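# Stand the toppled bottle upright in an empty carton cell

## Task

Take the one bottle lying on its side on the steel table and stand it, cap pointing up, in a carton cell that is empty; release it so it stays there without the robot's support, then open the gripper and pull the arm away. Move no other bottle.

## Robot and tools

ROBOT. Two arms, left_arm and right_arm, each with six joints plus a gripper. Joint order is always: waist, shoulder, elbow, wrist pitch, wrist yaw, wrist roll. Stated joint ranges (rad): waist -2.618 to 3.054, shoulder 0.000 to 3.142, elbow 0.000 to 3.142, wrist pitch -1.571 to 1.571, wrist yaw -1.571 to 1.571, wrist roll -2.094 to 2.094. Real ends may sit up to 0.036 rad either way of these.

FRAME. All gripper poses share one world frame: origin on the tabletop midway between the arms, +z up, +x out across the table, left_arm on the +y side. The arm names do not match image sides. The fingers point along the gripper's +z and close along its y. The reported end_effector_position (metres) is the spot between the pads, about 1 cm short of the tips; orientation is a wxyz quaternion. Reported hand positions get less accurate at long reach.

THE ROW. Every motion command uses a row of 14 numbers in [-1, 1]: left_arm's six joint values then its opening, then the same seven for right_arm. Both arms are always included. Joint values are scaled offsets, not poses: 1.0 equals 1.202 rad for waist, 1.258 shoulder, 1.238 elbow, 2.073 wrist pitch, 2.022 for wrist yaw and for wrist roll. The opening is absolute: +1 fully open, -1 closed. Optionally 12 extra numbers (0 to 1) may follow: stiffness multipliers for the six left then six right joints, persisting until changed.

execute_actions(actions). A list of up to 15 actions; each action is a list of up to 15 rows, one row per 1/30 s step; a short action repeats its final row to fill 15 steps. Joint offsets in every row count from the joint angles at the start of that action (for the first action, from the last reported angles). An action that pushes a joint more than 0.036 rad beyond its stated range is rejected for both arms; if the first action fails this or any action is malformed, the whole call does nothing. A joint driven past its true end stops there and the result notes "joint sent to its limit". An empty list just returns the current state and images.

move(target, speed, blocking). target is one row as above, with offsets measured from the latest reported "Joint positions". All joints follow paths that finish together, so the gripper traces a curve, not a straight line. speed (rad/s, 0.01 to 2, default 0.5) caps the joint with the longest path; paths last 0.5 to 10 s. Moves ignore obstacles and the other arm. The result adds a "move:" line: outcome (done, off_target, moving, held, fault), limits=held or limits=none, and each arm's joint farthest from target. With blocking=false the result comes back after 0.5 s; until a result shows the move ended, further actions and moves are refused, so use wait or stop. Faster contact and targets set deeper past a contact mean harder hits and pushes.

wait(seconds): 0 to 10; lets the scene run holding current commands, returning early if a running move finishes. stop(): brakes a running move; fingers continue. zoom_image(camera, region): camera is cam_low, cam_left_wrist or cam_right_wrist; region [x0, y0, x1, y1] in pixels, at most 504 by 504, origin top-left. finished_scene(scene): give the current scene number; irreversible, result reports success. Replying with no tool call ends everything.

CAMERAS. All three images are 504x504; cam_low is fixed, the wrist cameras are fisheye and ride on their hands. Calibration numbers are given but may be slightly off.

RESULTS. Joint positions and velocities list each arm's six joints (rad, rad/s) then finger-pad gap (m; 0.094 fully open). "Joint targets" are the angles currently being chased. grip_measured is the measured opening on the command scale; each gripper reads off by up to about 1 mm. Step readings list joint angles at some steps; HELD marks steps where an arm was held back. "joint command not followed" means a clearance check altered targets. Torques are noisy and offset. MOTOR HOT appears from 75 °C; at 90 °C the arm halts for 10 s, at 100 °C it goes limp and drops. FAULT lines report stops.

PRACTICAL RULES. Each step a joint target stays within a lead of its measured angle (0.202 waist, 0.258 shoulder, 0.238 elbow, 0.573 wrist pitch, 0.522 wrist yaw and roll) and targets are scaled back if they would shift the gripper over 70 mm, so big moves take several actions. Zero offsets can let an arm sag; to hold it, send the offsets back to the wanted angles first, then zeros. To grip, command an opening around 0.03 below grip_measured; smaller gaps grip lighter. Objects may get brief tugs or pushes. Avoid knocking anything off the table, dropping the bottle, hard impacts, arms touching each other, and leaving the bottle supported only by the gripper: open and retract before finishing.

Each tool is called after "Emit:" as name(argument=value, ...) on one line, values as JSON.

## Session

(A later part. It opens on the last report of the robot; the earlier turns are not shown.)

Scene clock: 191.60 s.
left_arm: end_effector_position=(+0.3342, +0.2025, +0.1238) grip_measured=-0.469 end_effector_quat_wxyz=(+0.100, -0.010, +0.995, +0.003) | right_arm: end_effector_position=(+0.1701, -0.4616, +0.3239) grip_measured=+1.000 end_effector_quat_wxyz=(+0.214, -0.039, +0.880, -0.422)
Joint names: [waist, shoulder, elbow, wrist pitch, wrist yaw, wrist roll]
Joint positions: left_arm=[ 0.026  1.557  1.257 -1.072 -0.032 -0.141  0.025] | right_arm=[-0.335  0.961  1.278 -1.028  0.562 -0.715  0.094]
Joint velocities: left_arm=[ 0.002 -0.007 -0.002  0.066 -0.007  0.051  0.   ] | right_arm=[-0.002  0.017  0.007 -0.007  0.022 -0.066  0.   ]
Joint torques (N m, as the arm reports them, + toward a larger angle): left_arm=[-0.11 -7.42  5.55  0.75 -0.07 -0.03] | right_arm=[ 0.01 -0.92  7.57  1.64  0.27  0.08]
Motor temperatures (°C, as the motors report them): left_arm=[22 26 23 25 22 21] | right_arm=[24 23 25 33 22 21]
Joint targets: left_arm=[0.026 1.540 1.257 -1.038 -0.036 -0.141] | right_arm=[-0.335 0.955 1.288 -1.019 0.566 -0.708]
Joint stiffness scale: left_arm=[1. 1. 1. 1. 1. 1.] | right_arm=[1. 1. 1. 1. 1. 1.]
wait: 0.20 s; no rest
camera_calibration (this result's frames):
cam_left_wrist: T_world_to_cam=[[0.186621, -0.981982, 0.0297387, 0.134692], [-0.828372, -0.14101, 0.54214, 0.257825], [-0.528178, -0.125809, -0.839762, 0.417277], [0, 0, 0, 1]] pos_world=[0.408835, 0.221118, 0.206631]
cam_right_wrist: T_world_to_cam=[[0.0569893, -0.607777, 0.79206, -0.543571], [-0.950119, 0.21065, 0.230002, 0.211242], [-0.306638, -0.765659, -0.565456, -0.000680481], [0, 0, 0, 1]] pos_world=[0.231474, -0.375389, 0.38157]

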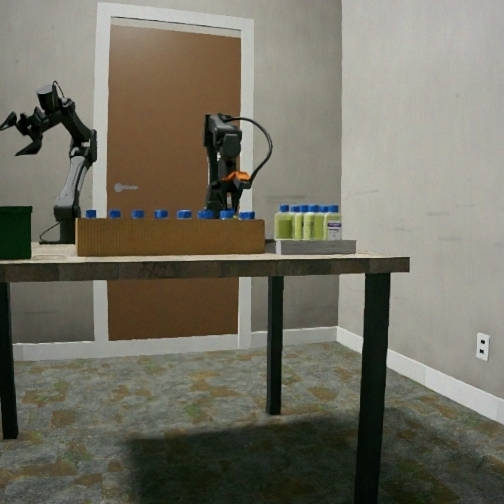

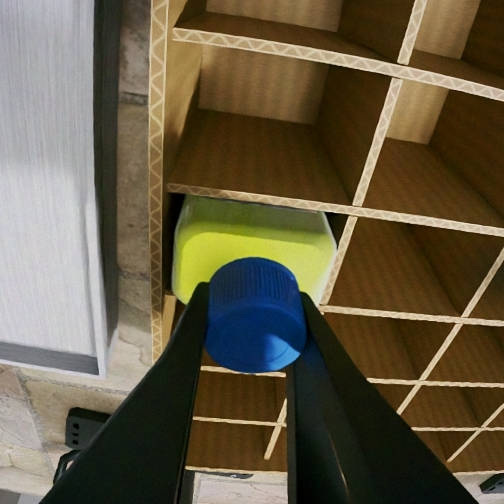

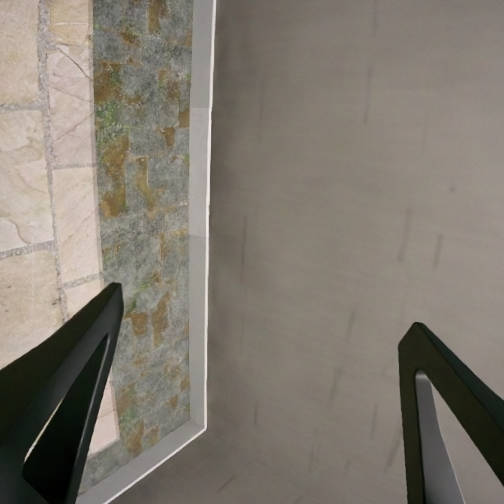

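Emit:
execute_actions(actions=[[[0,-0.0135,-0.0027,0.0181,-0.002,0,-0.5,0,-0.0048,0.0081,0.0043,0.002,0.0035,1],[0,-0.0135,-0.0055,0.0198,-0.002,0,-0.5,0,-0.0048,0.0081,0.0043,0.002,0.0035,1],[0,-0.0135,-0.0082,0.0216,-0.002,0,-0.5,0,-0.0048,0.0081,0.0043,0.002,0.0035,1],[0,-0.0135,-0.0110,0.0233,-0.002,0,-0.5,0,-0.0048,0.0081,0.0043,0.002,0.0035,1],[0,-0.0135,-0.0137,0.0250,-0.002,0,-0.5,0,-0.0048,0.0081,0.0043,0.002,0.0035,1],[0,-0.0135,-0.0165,0.0267,-0.002,0,-0.5,0,-0.0048,0.0081,0.0043,0.002,0.0035,1],[0,-0.0135,-0.0192,0.0284,-0.002,0,-0.5,0,-0.0048,0.0081,0.0043,0.002,0.0035,1],[0,-0.0135,-0.0220,0.0302,-0.002,0,-0.5,0,-0.0048,0.0081,0.0043,0.002,0.0035,1],[0,-0.0135,-0.0247,0.0319,-0.002,0,-0.5,0,-0.0048,0.0081,0.0043,0.002,0.0035,1],[0,-0.0135,-0.0275,0.0336,-0.002,0,-0.5,0,-0.0048,0.0081,0.0043,0.002,0.0035,1],[0,-0.0135,-0.0302,0.0353,-0.002,0,-0.5,0,-0.0048,0.0081,0.0043,0.002,0.0035,1],[0,-0.0135,-0.0330,0.0370,-0.002,0,-0.5,0,-0.0048,0.0081,0.0043,0.002,0.0035,1],[0,-0.0135,-0.0357,0.0388,-0.002,0,-0.5,0,-0.0048,0.0081,0.0043,0.002,0.0035,1],[0,-0.0135,-0.0385,0.0405,-0.002,0,-0.5,0,-0.0048,0.0081,0.0043,0.002,0.0035,1],[0,-0.0135,-0.0412,0.0422,-0.002,0,-0.5,0,-0.0048,0.0081,0.0043,0.002,0.0035,1]]])

Emit:
wait(seconds=0.2)

Scene clock: 193.33 s.
left_arm: end_effector_position=(+0.3338, +0.2025, +0.1129) grip_measured=-0.469 end_effector_quat_wxyz=(+0.101, -0.010, +0.995, +0.003) | right_arm: end_effector_position=(+0.1701, -0.4616, +0.3239) grip_measured=+1.000 end_effector_quat_wxyz=(+0.214, -0.039, +0.880, -0.422)
Joint names: [waist, shoulder, elbow, wrist pitch, wrist yaw, wrist roll]
Joint positions: left_arm=[ 0.026  1.557  1.213 -1.026 -0.032 -0.141  0.025] | right_arm=[-0.335  0.961  1.278 -1.028  0.562 -0.715  0.094]
Joint velocities: left_arm=[-0.007 -0.002 -0.085  0.11  -0.066 -0.007 -0.   ] | right_arm=[-0.007  0.012 -0.007 -0.11   0.037 -0.037  0.   ]
Joint torques (N m, as the arm reports them, + toward a larger angle): left_arm=[ 0.21 -7.48  5.4   0.79 -0.04 -0.02] | right_arm=[ 0.03 -0.94  7.58  1.65  0.28  0.08]
Motor temperatures (°C, as the motors report them): left_arm=[22 26 23 25 22 21] | right_arm=[24 23 25 33 22 21]
Joint targets: left_arm=[0.026 1.540 1.206 -0.984 -0.036 -0.141] | right_arm=[-0.335 0.955 1.288 -1.019 0.566 -0.708]
Joint stiffness scale: left_arm=[1. 1. 1. 1. 1. 1.] | right_arm=[1. 1. 1. 1. 1. 1.]
Step readings (joint positions):
0: left_arm=[0.026 1.557 1.257 -1.066 -0.032 -0.141] | right_arm=[-0.335 0.961 1.278 -1.028 0.562 -0.715]
1: left_arm=[0.026 1.557 1.257 -1.066 -0.032 -0.141] | right_arm=[-0.335 0.961 1.278 -1.028 0.562 -0.715]
2: left_arm=[0.026 1.557 1.257 -1.065 -0.032 -0.141] | right_arm=[-0.335 0.961 1.278 -1.028 0.562 -0.715]
4: left_arm=[0.026 1.557 1.253 -1.062 -0.032 -0.141] | right_arm=[-0.335 0.961 1.278 -1.028 0.562 -0.715]
8: left_arm=[0.026 1.557 1.237 -1.049 -0.032 -0.141] | right_arm=[-0.335 0.961 1.278 -1.028 0.562 -0.715]
15: Joint positions above
camera_calibration (this result's frames):
cam_left_wrist: T_world_to_cam=[[0.186553, -0.981973, 0.0304389, 0.135067], [-0.829601, -0.140857, 0.540297, 0.264045], [-0.52627, -0.126046, -0.840924, 0.407473], [0, 0, 0, 1]] pos_world=[0.408296, 0.221185, 0.19588]
cam_right_wrist: T_world_to_cam=[[0.0569893, -0.607777, 0.79206, -0.543571], [-0.950119, 0.21065, 0.230002, 0.211242], [-0.306638, -0.765659, -0.565456, -0.000680481], [0, 0, 0, 1]] pos_world=[0.231474, -0.375389, 0.38157]

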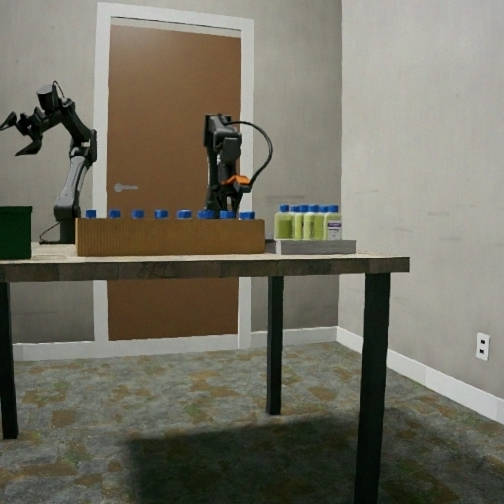

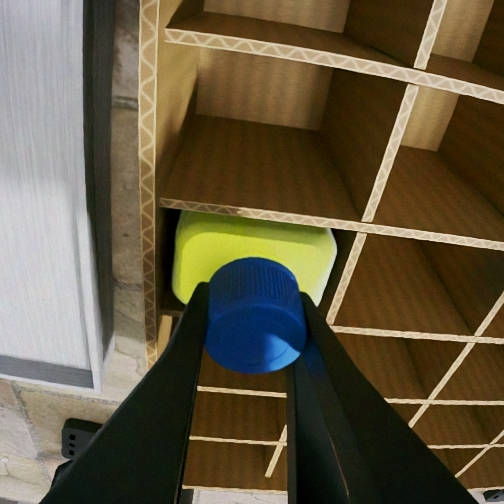

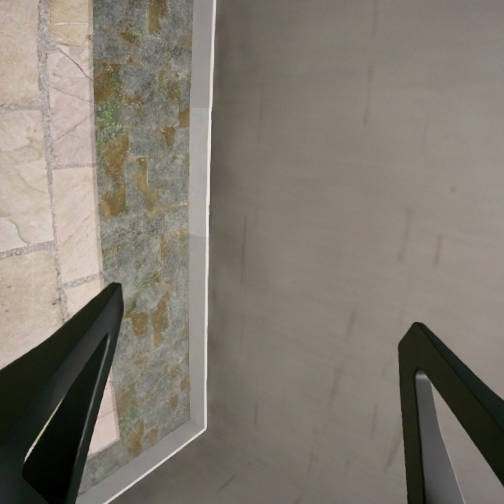

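Scene clock: 193.53 s.
left_arm: end_effector_position=(+0.3355, +0.2023, +0.1126) grip_measured=-0.469 end_effector_quat_wxyz=(+0.105, -0.010, +0.994, +0.002) | right_arm: end_effector_position=(+0.1701, -0.4616, +0.3239) grip_measured=+1.000 end_effector_quat_wxyz=(+0.214, -0.039, +0.880, -0.422)
Joint names: [waist, shoulder, elbow, wrist pitch, wrist yaw, wrist roll]
Joint positions: left_arm=[ 0.026  1.557  1.21  -1.016 -0.032 -0.141  0.025] | right_arm=[-0.335  0.961  1.278 -1.028  0.562 -0.715  0.094]
Joint velocities: left_arm=[ 0.002  0.002 -0.012 -0.022  0.037 -0.007 -0.001] | right_arm=[-0.012  0.022  0.007  0.022  0.051 -0.022  0.   ]
Joint torques (N m, as the arm reports them, + toward a larger angle): left_arm=[ 0.09 -7.36  5.06  0.84 -0.09 -0.04] | right_arm=[ 0.02 -0.92  7.56  1.63  0.27  0.07]
Motor temperatures (°C, as the motors report them): left_arm=[22 26 23 25 22 21] | right_arm=[24 23 25 33 22 21]
Joint targets: left_arm=[0.026 1.540 1.206 -0.984 -0.036 -0.141] | right_arm=[-0.335 0.955 1.288 -1.019 0.566 -0.708]
Joint stiffness scale: left_arm=[1. 1. 1. 1. 1. 1.] | right_arm=[1. 1. 1. 1. 1. 1.]
wait: 0.20 s; no rest
camera_calibration (this result's frames):
cam_left_wrist: T_world_to_cam=[[0.186326, -0.981945, 0.032655, 0.134379], [-0.833467, -0.140379, 0.534441, 0.267434], [-0.520208, -0.126797, -0.844575, 0.406603], [0, 0, 0, 1]] pos_world=[0.409378, 0.221051, 0.196091]
cam_right_wrist: T_world_to_cam=[[0.0569893, -0.607777, 0.79206, -0.543571], [-0.950119, 0.21065, 0.230002, 0.211242], [-0.306638, -0.765659, -0.565456, -0.000680481], [0, 0, 0, 1]] pos_world=[0.231474, -0.375389, 0.38157]

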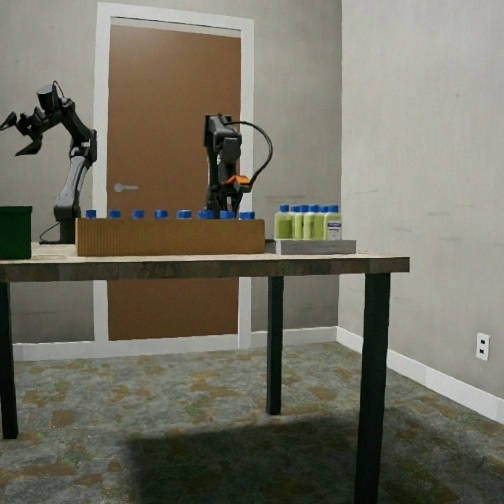

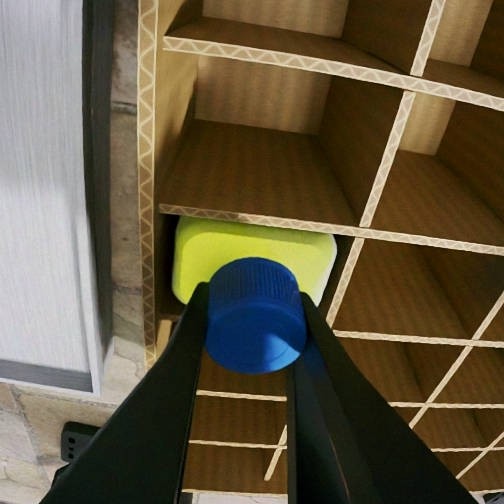

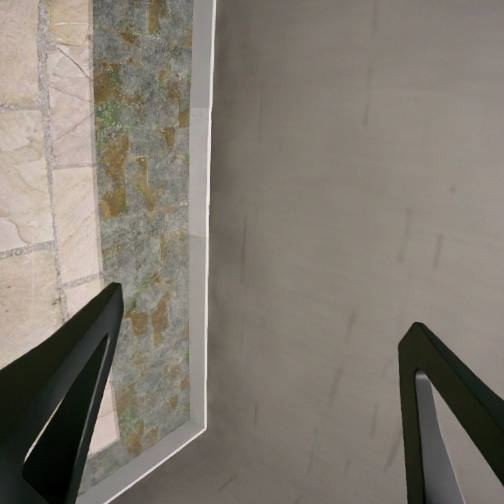

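Emit:
execute_actions(actions=[])

Scene clock: 194.60 s.
left_arm: end_effector_position=(+0.3358, +0.2023, +0.1127) grip_measured=-0.469 end_effector_quat_wxyz=(+0.106, -0.011, +0.994, +0.002) | right_arm: end_effector_position=(+0.1701, -0.4616, +0.3239) grip_measured=+1.000 end_effector_quat_wxyz=(+0.214, -0.039, +0.880, -0.422)
Joint names: [waist, shoulder, elbow, wrist pitch, wrist yaw, wrist roll]
Joint positions: left_arm=[ 0.026  1.557  1.21  -1.014 -0.032 -0.141  0.025] | right_arm=[-0.335  0.961  1.278 -1.028  0.562 -0.715  0.094]
Joint velocities: left_arm=[ 0.002 -0.012 -0.007  0.022 -0.066 -0.007  0.   ] | right_arm=[ 0.002  0.007 -0.017  0.007  0.037  0.066  0.   ]
Joint torques (N m, as the arm reports them, + toward a larger angle): left_arm=[ 0.04 -7.48  5.18  0.88 -0.04 -0.04] | right_arm=[-0.01 -0.92  7.55  1.63  0.28  0.08]
Motor temperatures (°C, as the motors report them): left_arm=[22 26 23 25 22 21] | right_arm=[24 23 25 33 22 21]
Joint targets: left_arm=[0.026 1.540 1.206 -0.984 -0.036 -0.141] | right_arm=[-0.335 0.955 1.288 -1.019 0.566 -0.708]
Joint stiffness scale: left_arm=[1. 1. 1. 1. 1. 1.] | right_arm=[1. 1. 1. 1. 1. 1.]
camera_calibration (this result's frames):
cam_left_wrist: T_world_to_cam=[[0.186288, -0.981941, 0.0330048, 0.134264], [-0.834073, -0.140303, 0.533514, 0.267921], [-0.519248, -0.126916, -0.845147, 0.406559], [0, 0, 0, 1]] pos_world=[0.409559, 0.221029, 0.196231]
cam_right_wrist: T_world_to_cam=[[0.0569893, -0.607777, 0.79206, -0.543571], [-0.950119, 0.21065, 0.230002, 0.211242], [-0.306638, -0.765659, -0.565456, -0.000680481], [0, 0, 0, 1]] pos_world=[0.231474, -0.375389, 0.38157]

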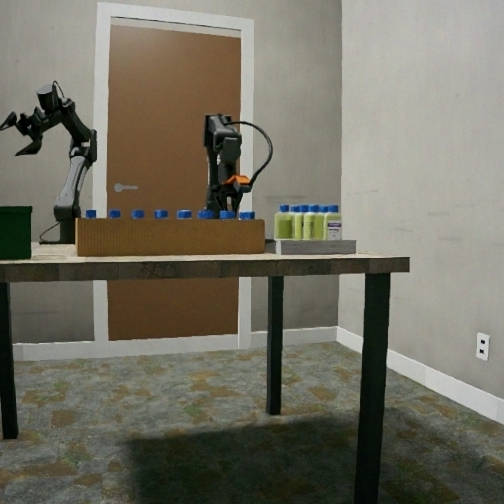

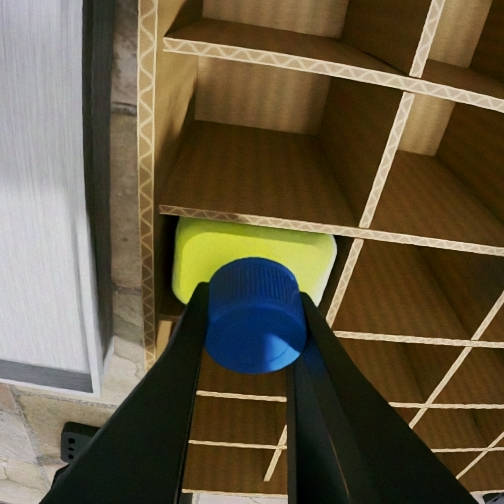

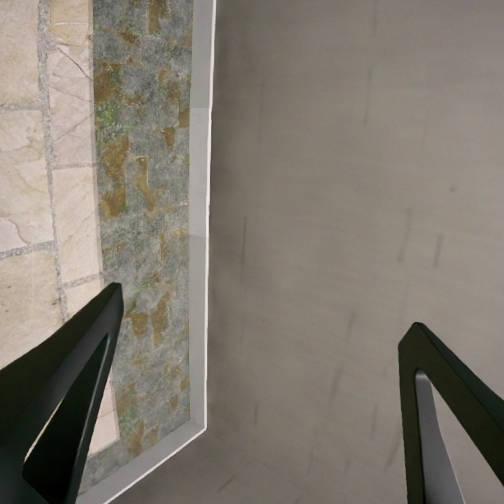

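Emit:
zoom_image(camera="cam_low", region=[170, 160, 290, 260])

Region (170, 160, 290, 260) of cam_low's 504x504 image, scaled by 4.200, with more detail than that image has.

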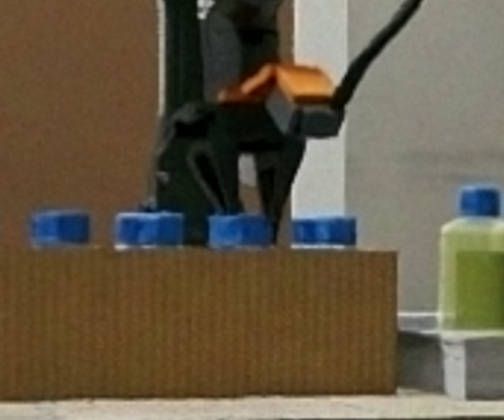

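Emit:
execute_actions(actions=[[[0,-0.0135,-0.005,0.016,-0.002,0,-0.5,0,-0.0048,0.0081,0.0043,0.002,0.0035,1],[0,-0.0135,-0.008,0.018,-0.002,0,-0.5,0,-0.0048,0.0081,0.0043,0.002,0.0035,1],[0,-0.0135,-0.011,0.020,-0.002,0,-0.5,0,-0.0048,0.0081,0.0043,0.002,0.0035,1],[0,-0.0135,-0.013,0.021,-0.002,0,-0.5,0,-0.0048,0.0081,0.0043,0.002,0.0035,1]]])

Scene clock: 195.63 s.
left_arm: end_effector_position=(+0.3358, +0.2023, +0.1120) grip_measured=-0.469 end_effector_quat_wxyz=(+0.106, -0.011, +0.994, +0.002) | right_arm: end_effector_position=(+0.1701, -0.4616, +0.3239) grip_measured=+1.000 end_effector_quat_wxyz=(+0.214, -0.039, +0.880, -0.422)
Joint names: [waist, shoulder, elbow, wrist pitch, wrist yaw, wrist roll]
Joint positions: left_arm=[ 0.026  1.557  1.208 -1.011 -0.032 -0.141  0.025] | right_arm=[-0.335  0.961  1.278 -1.028  0.562 -0.715  0.094]
Joint velocities: left_arm=[-0.007 -0.002  0.002 -0.066  0.095 -0.11  -0.   ] | right_arm=[ 0.022 -0.002  0.007 -0.051 -0.037 -0.051  0.   ]
Joint torques (N m, as the arm reports them, + toward a larger angle): left_arm=[-0.05 -7.43  4.53  0.97 -0.06  0.01] | right_arm=[ 0.01 -0.93  7.57  1.64  0.28  0.08]
Motor temperatures (°C, as the motors report them): left_arm=[22 26 23 25 22 21] | right_arm=[24 23 25 33 22 21]
Joint targets: left_arm=[0.026 1.540 1.194 -0.971 -0.036 -0.141] | right_arm=[-0.335 0.955 1.288 -1.019 0.566 -0.708]
Joint stiffness scale: left_arm=[1. 1. 1. 1. 1. 1.] | right_arm=[1. 1. 1. 1. 1. 1.]
Step readings (joint positions):
0: left_arm=[0.026 1.557 1.210 -1.014 -0.032 -0.141] | right_arm=[-0.335 0.961 1.278 -1.028 0.562 -0.715]
1: left_arm=[0.026 1.557 1.210 -1.014 -0.032 -0.141] | right_arm=[-0.335 0.961 1.278 -1.028 0.562 -0.715]
2: left_arm=[0.026 1.557 1.209 -1.013 -0.032 -0.141] | right_arm=[-0.335 0.961 1.278 -1.028 0.562 -0.715]
4: left_arm=[0.026 1.557 1.208 -1.011 -0.032 -0.141] | right_arm=[-0.335 0.961 1.278 -1.028 0.562 -0.715]
8: left_arm=[0.026 1.557 1.208 -1.011 -0.032 -0.141] | right_arm=[-0.335 0.961 1.278 -1.028 0.562 -0.715]
15: Joint positions above
camera_calibration (this result's frames):
cam_left_wrist: T_world_to_cam=[[0.186276, -0.981939, 0.0331213, 0.134271], [-0.834275, -0.140278, 0.533205, 0.268382], [-0.518928, -0.126955, -0.845338, 0.405941], [0, 0, 0, 1]] pos_world=[0.409547, 0.22103, 0.195608]
cam_right_wrist: T_world_to_cam=[[0.0569893, -0.607777, 0.79206, -0.543571], [-0.950119, 0.21065, 0.230002, 0.211242], [-0.306638, -0.765659, -0.565456, -0.000680481], [0, 0, 0, 1]] pos_world=[0.231474, -0.375389, 0.38157]

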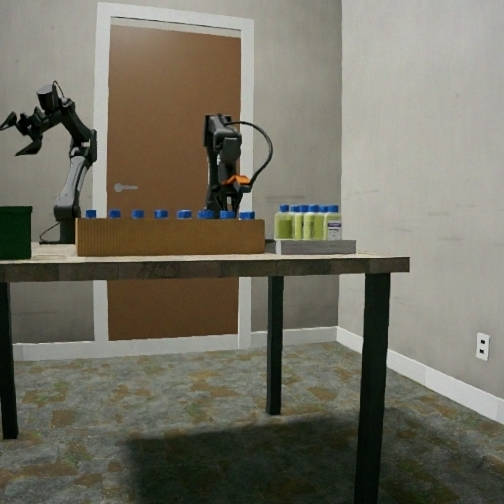

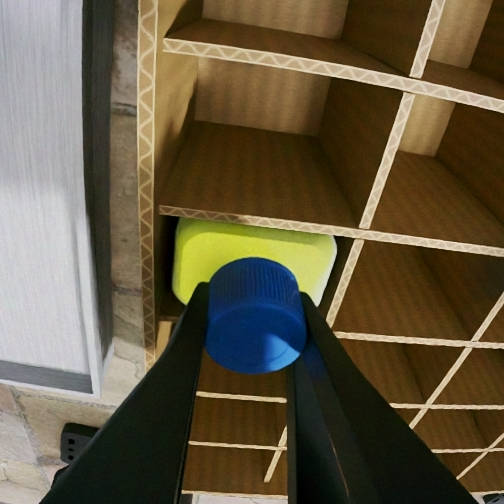

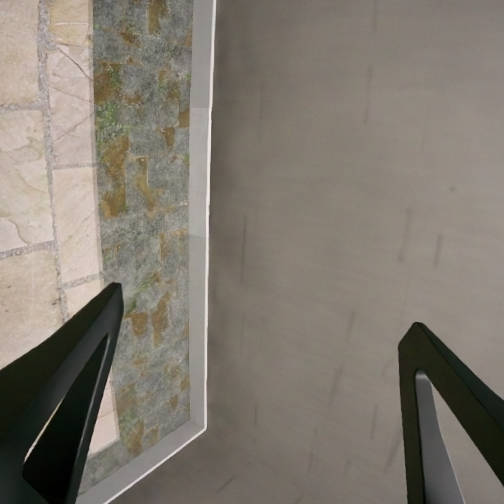

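Emit:
execute_actions(actions=[[[0,-0.0135,-0.008,0.015,-0.002,0,-0.48,0,-0.0048,0.0081,0.0043,0.002,0.0035,1],[0,-0.0135,-0.005,0.015,-0.002,0,-0.46,0,-0.0048,0.0081,0.0043,0.002,0.0035,1],[0,-0.0135,-0.002,0.015,-0.002,0,-0.44,0,-0.0048,0.0081,0.0043,0.002,0.0035,1],[0,-0.0135,0,0.015,-0.002,0,-0.41,0,-0.0048,0.0081,0.0043,0.002,0.0035,1],[0,-0.0135,0,0.015,-0.002,0,-0.38,0,-0.0048,0.0081,0.0043,0.002,0.0035,1],[0,-0.0135,0,0.015,-0.002,0,-0.35,0,-0.0048,0.0081,0.0043,0.002,0.0035,1],[0,-0.0135,0,0.015,-0.002,0,-0.32,0,-0.0048,0.0081,0.0043,0.002,0.0035,1],[0,-0.0135,0,0.015,-0.002,0,-0.29,0,-0.0048,0.0081,0.0043,0.002,0.0035,1],[0,-0.0135,0,0.015,-0.002,0,-0.26,0,-0.0048,0.0081,0.0043,0.002,0.0035,1],[0,-0.0135,0,0.015,-0.002,0,-0.23,0,-0.0048,0.0081,0.0043,0.002,0.0035,1],[0,-0.0135,0,0.015,-0.002,0,-0.20,0,-0.0048,0.0081,0.0043,0.002,0.0035,1],[0,-0.0135,0,0.015,-0.002,0,-0.18,0,-0.0048,0.0081,0.0043,0.002,0.0035,1]]])

Scene clock: 196.80 s.
left_arm: end_effector_position=(+0.3380, +0.2021, +0.1125) grip_measured=-0.182 end_effector_quat_wxyz=(+0.110, -0.011, +0.994, +0.002) | right_arm: end_effector_position=(+0.1701, -0.4616, +0.3239) grip_measured=+1.000 end_effector_quat_wxyz=(+0.214, -0.039, +0.880, -0.422)
Joint names: [waist, shoulder, elbow, wrist pitch, wrist yaw, wrist roll]
Joint positions: left_arm=[ 0.026  1.557  1.208 -1.002 -0.033 -0.141  0.038] | right_arm=[-0.335  0.961  1.278 -1.028  0.562 -0.715  0.094]
Joint velocities: left_arm=[ 0.002 -0.002 -0.022  0.007  0.007  0.051  0.001] | right_arm=[ 0.012  0.012 -0.007 -0.022 -0.007 -0.051  0.   ]
Joint torques (N m, as the arm reports them, + toward a larger angle): left_arm=[-0.04 -7.51  5.48  0.76 -0.06  0.04] | right_arm=[-0.04 -0.95  7.6   1.63  0.27  0.08]
Motor temperatures (°C, as the motors report them): left_arm=[22 26 23 25 22 21] | right_arm=[24 23 25 33 22 21]
Joint targets: left_arm=[0.026 1.540 1.208 -0.980 -0.036 -0.141] | right_arm=[-0.335 0.955 1.288 -1.019 0.566 -0.708]
Joint stiffness scale: left_arm=[1. 1. 1. 1. 1. 1.] | right_arm=[1. 1. 1. 1. 1. 1.]
Step readings (joint positions):
0: left_arm=[0.026 1.557 1.208 -1.011 -0.032 -0.141] | right_arm=[-0.335 0.961 1.278 -1.028 0.562 -0.715]
1: left_arm=[0.026 1.557 1.208 -1.011 -0.032 -0.141] | right_arm=[-0.335 0.961 1.278 -1.028 0.562 -0.715]
2: left_arm=[0.026 1.557 1.208 -1.011 -0.032 -0.141] | right_arm=[-0.335 0.961 1.278 -1.028 0.562 -0.715]
4: left_arm=[0.026 1.557 1.208 -1.011 -0.032 -0.141] | right_arm=[-0.335 0.961 1.278 -1.028 0.562 -0.715]
8: left_arm=[0.026 1.557 1.208 -1.009 -0.033 -0.141] | right_arm=[-0.335 0.961 1.278 -1.028 0.562 -0.715]
15: Joint positions above
camera_calibration (this result's frames):
cam_left_wrist: T_world_to_cam=[[0.186121, -0.981896, 0.0352089, 0.133513], [-0.839111, -0.14021, 0.52558, 0.272436], [-0.511128, -0.127366, -0.850015, 0.40546], [0, 0, 0, 1]] pos_world=[0.410996, 0.220936, 0.19676]
cam_right_wrist: T_world_to_cam=[[0.0569893, -0.607777, 0.79206, -0.543571], [-0.950119, 0.21065, 0.230002, 0.211242], [-0.306638, -0.765659, -0.565456, -0.000680481], [0, 0, 0, 1]] pos_world=[0.231474, -0.375389, 0.38157]

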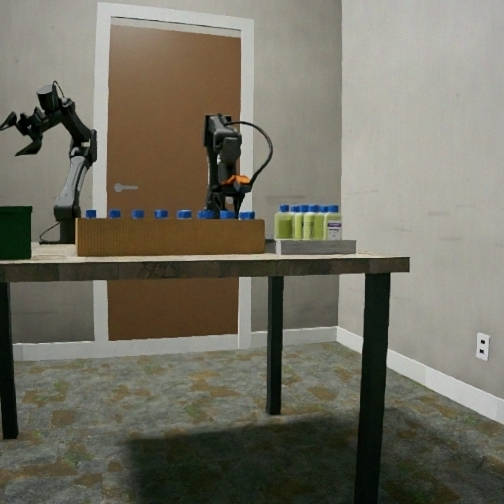

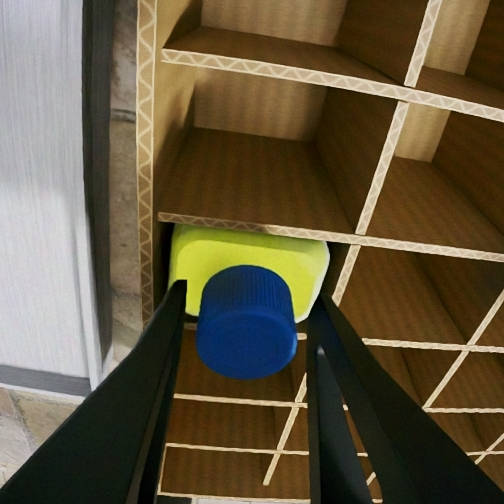

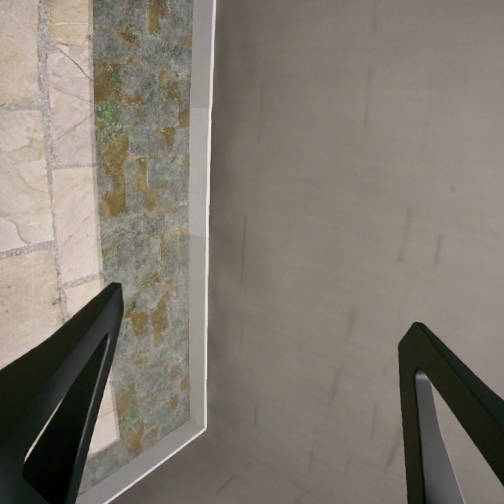

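Emit:
move(target=[0,-0.0135,0.30,-0.166,-0.002,0,-0.18,0,-0.0048,0.0081,0.0043,0.002,0.0035,1], speed=0.5)

Scene clock: 199.00 s.
left_arm: end_effector_position=(+0.3354, +0.2025, +0.1999) grip_measured=-0.182 end_effector_quat_wxyz=(+0.116, -0.011, +0.993, +0.001) | right_arm: end_effector_position=(+0.1701, -0.4616, +0.3239) grip_measured=+1.000 end_effector_quat_wxyz=(+0.214, -0.039, +0.880, -0.422)
Joint names: [waist, shoulder, elbow, wrist pitch, wrist yaw, wrist roll]
Joint positions: left_arm=[ 0.026  1.557  1.554 -1.337 -0.033 -0.141  0.038] | right_arm=[-0.335  0.961  1.278 -1.028  0.562 -0.716  0.094]
Joint velocities: left_arm=[ 0.022 -0.002  0.002  0.007 -0.007 -0.051  0.001] | right_arm=[-0.002  0.007  0.007  0.007 -0.037  0.022  0.   ]
Joint torques (N m, as the arm reports them, + toward a larger angle): left_arm=[-0.05 -7.28  6.91  0.46 -0.05  0.  ] | right_arm=[-0.02 -0.94  7.58  1.64  0.27  0.09]
Motor temperatures (°C, as the motors report them): left_arm=[22 26 23 25 22 21] | right_arm=[24 23 25 33 22 21]
Joint targets: left_arm=[0.026 1.540 1.579 -1.346 -0.037 -0.141] | right_arm=[-0.335 0.955 1.288 -1.019 0.566 -0.708]
Joint stiffness scale: left_arm=[1. 1. 1. 1. 1. 1.] | right_arm=[1. 1. 1. 1. 1. 1.]
move: off_target (left_arm); limits=none; left_arm: farthest joint: the elbow, 0.025 radians from its target (0.372 radians at the start); right_arm: farthest joint: the elbow, 0.010 radians from its target (0.010 radians at the start)
camera_calibration (this result's frames):
cam_left_wrist: T_world_to_cam=[[0.185687, -0.981842, 0.0388183, 0.130657], [-0.845222, -0.139453, 0.515899, 0.228167], [-0.501118, -0.128606, -0.855769, 0.476504], [0, 0, 0, 1]] pos_world=[0.407376, 0.221385, 0.284994]
cam_right_wrist: T_world_to_cam=[[0.0573368, -0.607641, 0.792139, -0.543593], [-0.950099, 0.210486, 0.230232, 0.211088], [-0.306633, -0.765812, -0.565251, -0.000818053], [0, 0, 0, 1]] pos_world=[0.231471, -0.375367, 0.38154]

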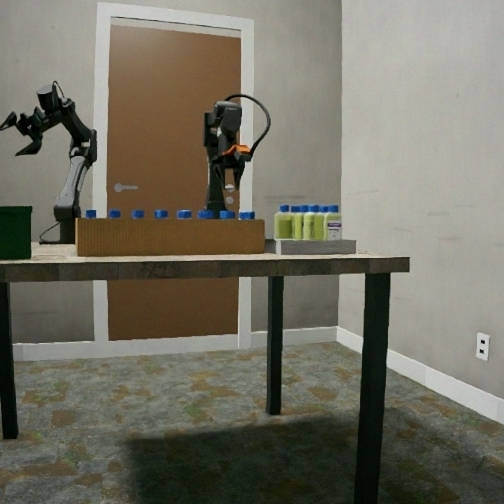

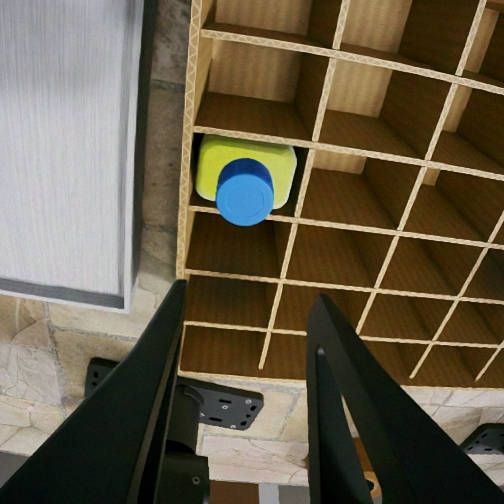

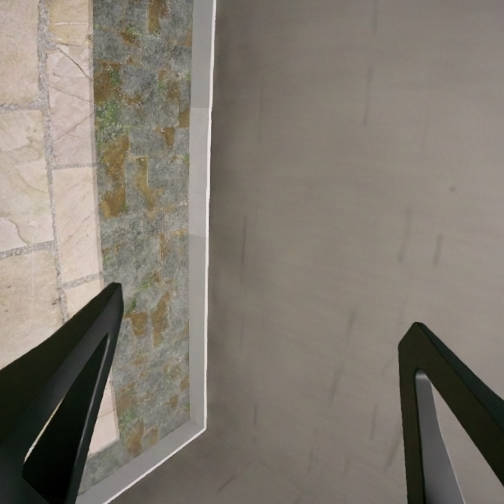

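Emit:
zoom_image(camera="cam_left_wrist", region=[150, 90, 350, 260])

Emit:
zoom_image(camera="cam_low", region=[170, 130, 290, 250])

Region (150, 90, 350, 260) of cam_left_wrist's 504x504 image, scaled by 2.520, with more detail than that image has; it fills the top 428 rows of this view, and the rest is white.

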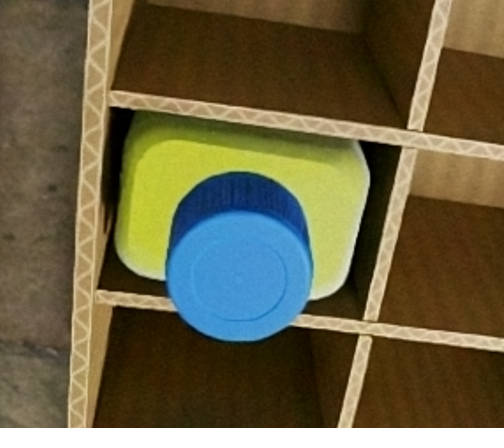

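Region (170, 130, 290, 250) of cam_low's 504x504 image, scaled by 4.200, with more detail than that image has.

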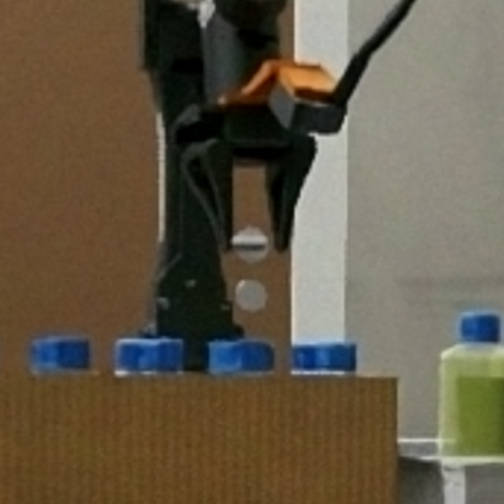

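Emit:
finished_scene(scene=2)

The scene is finished: the task was done.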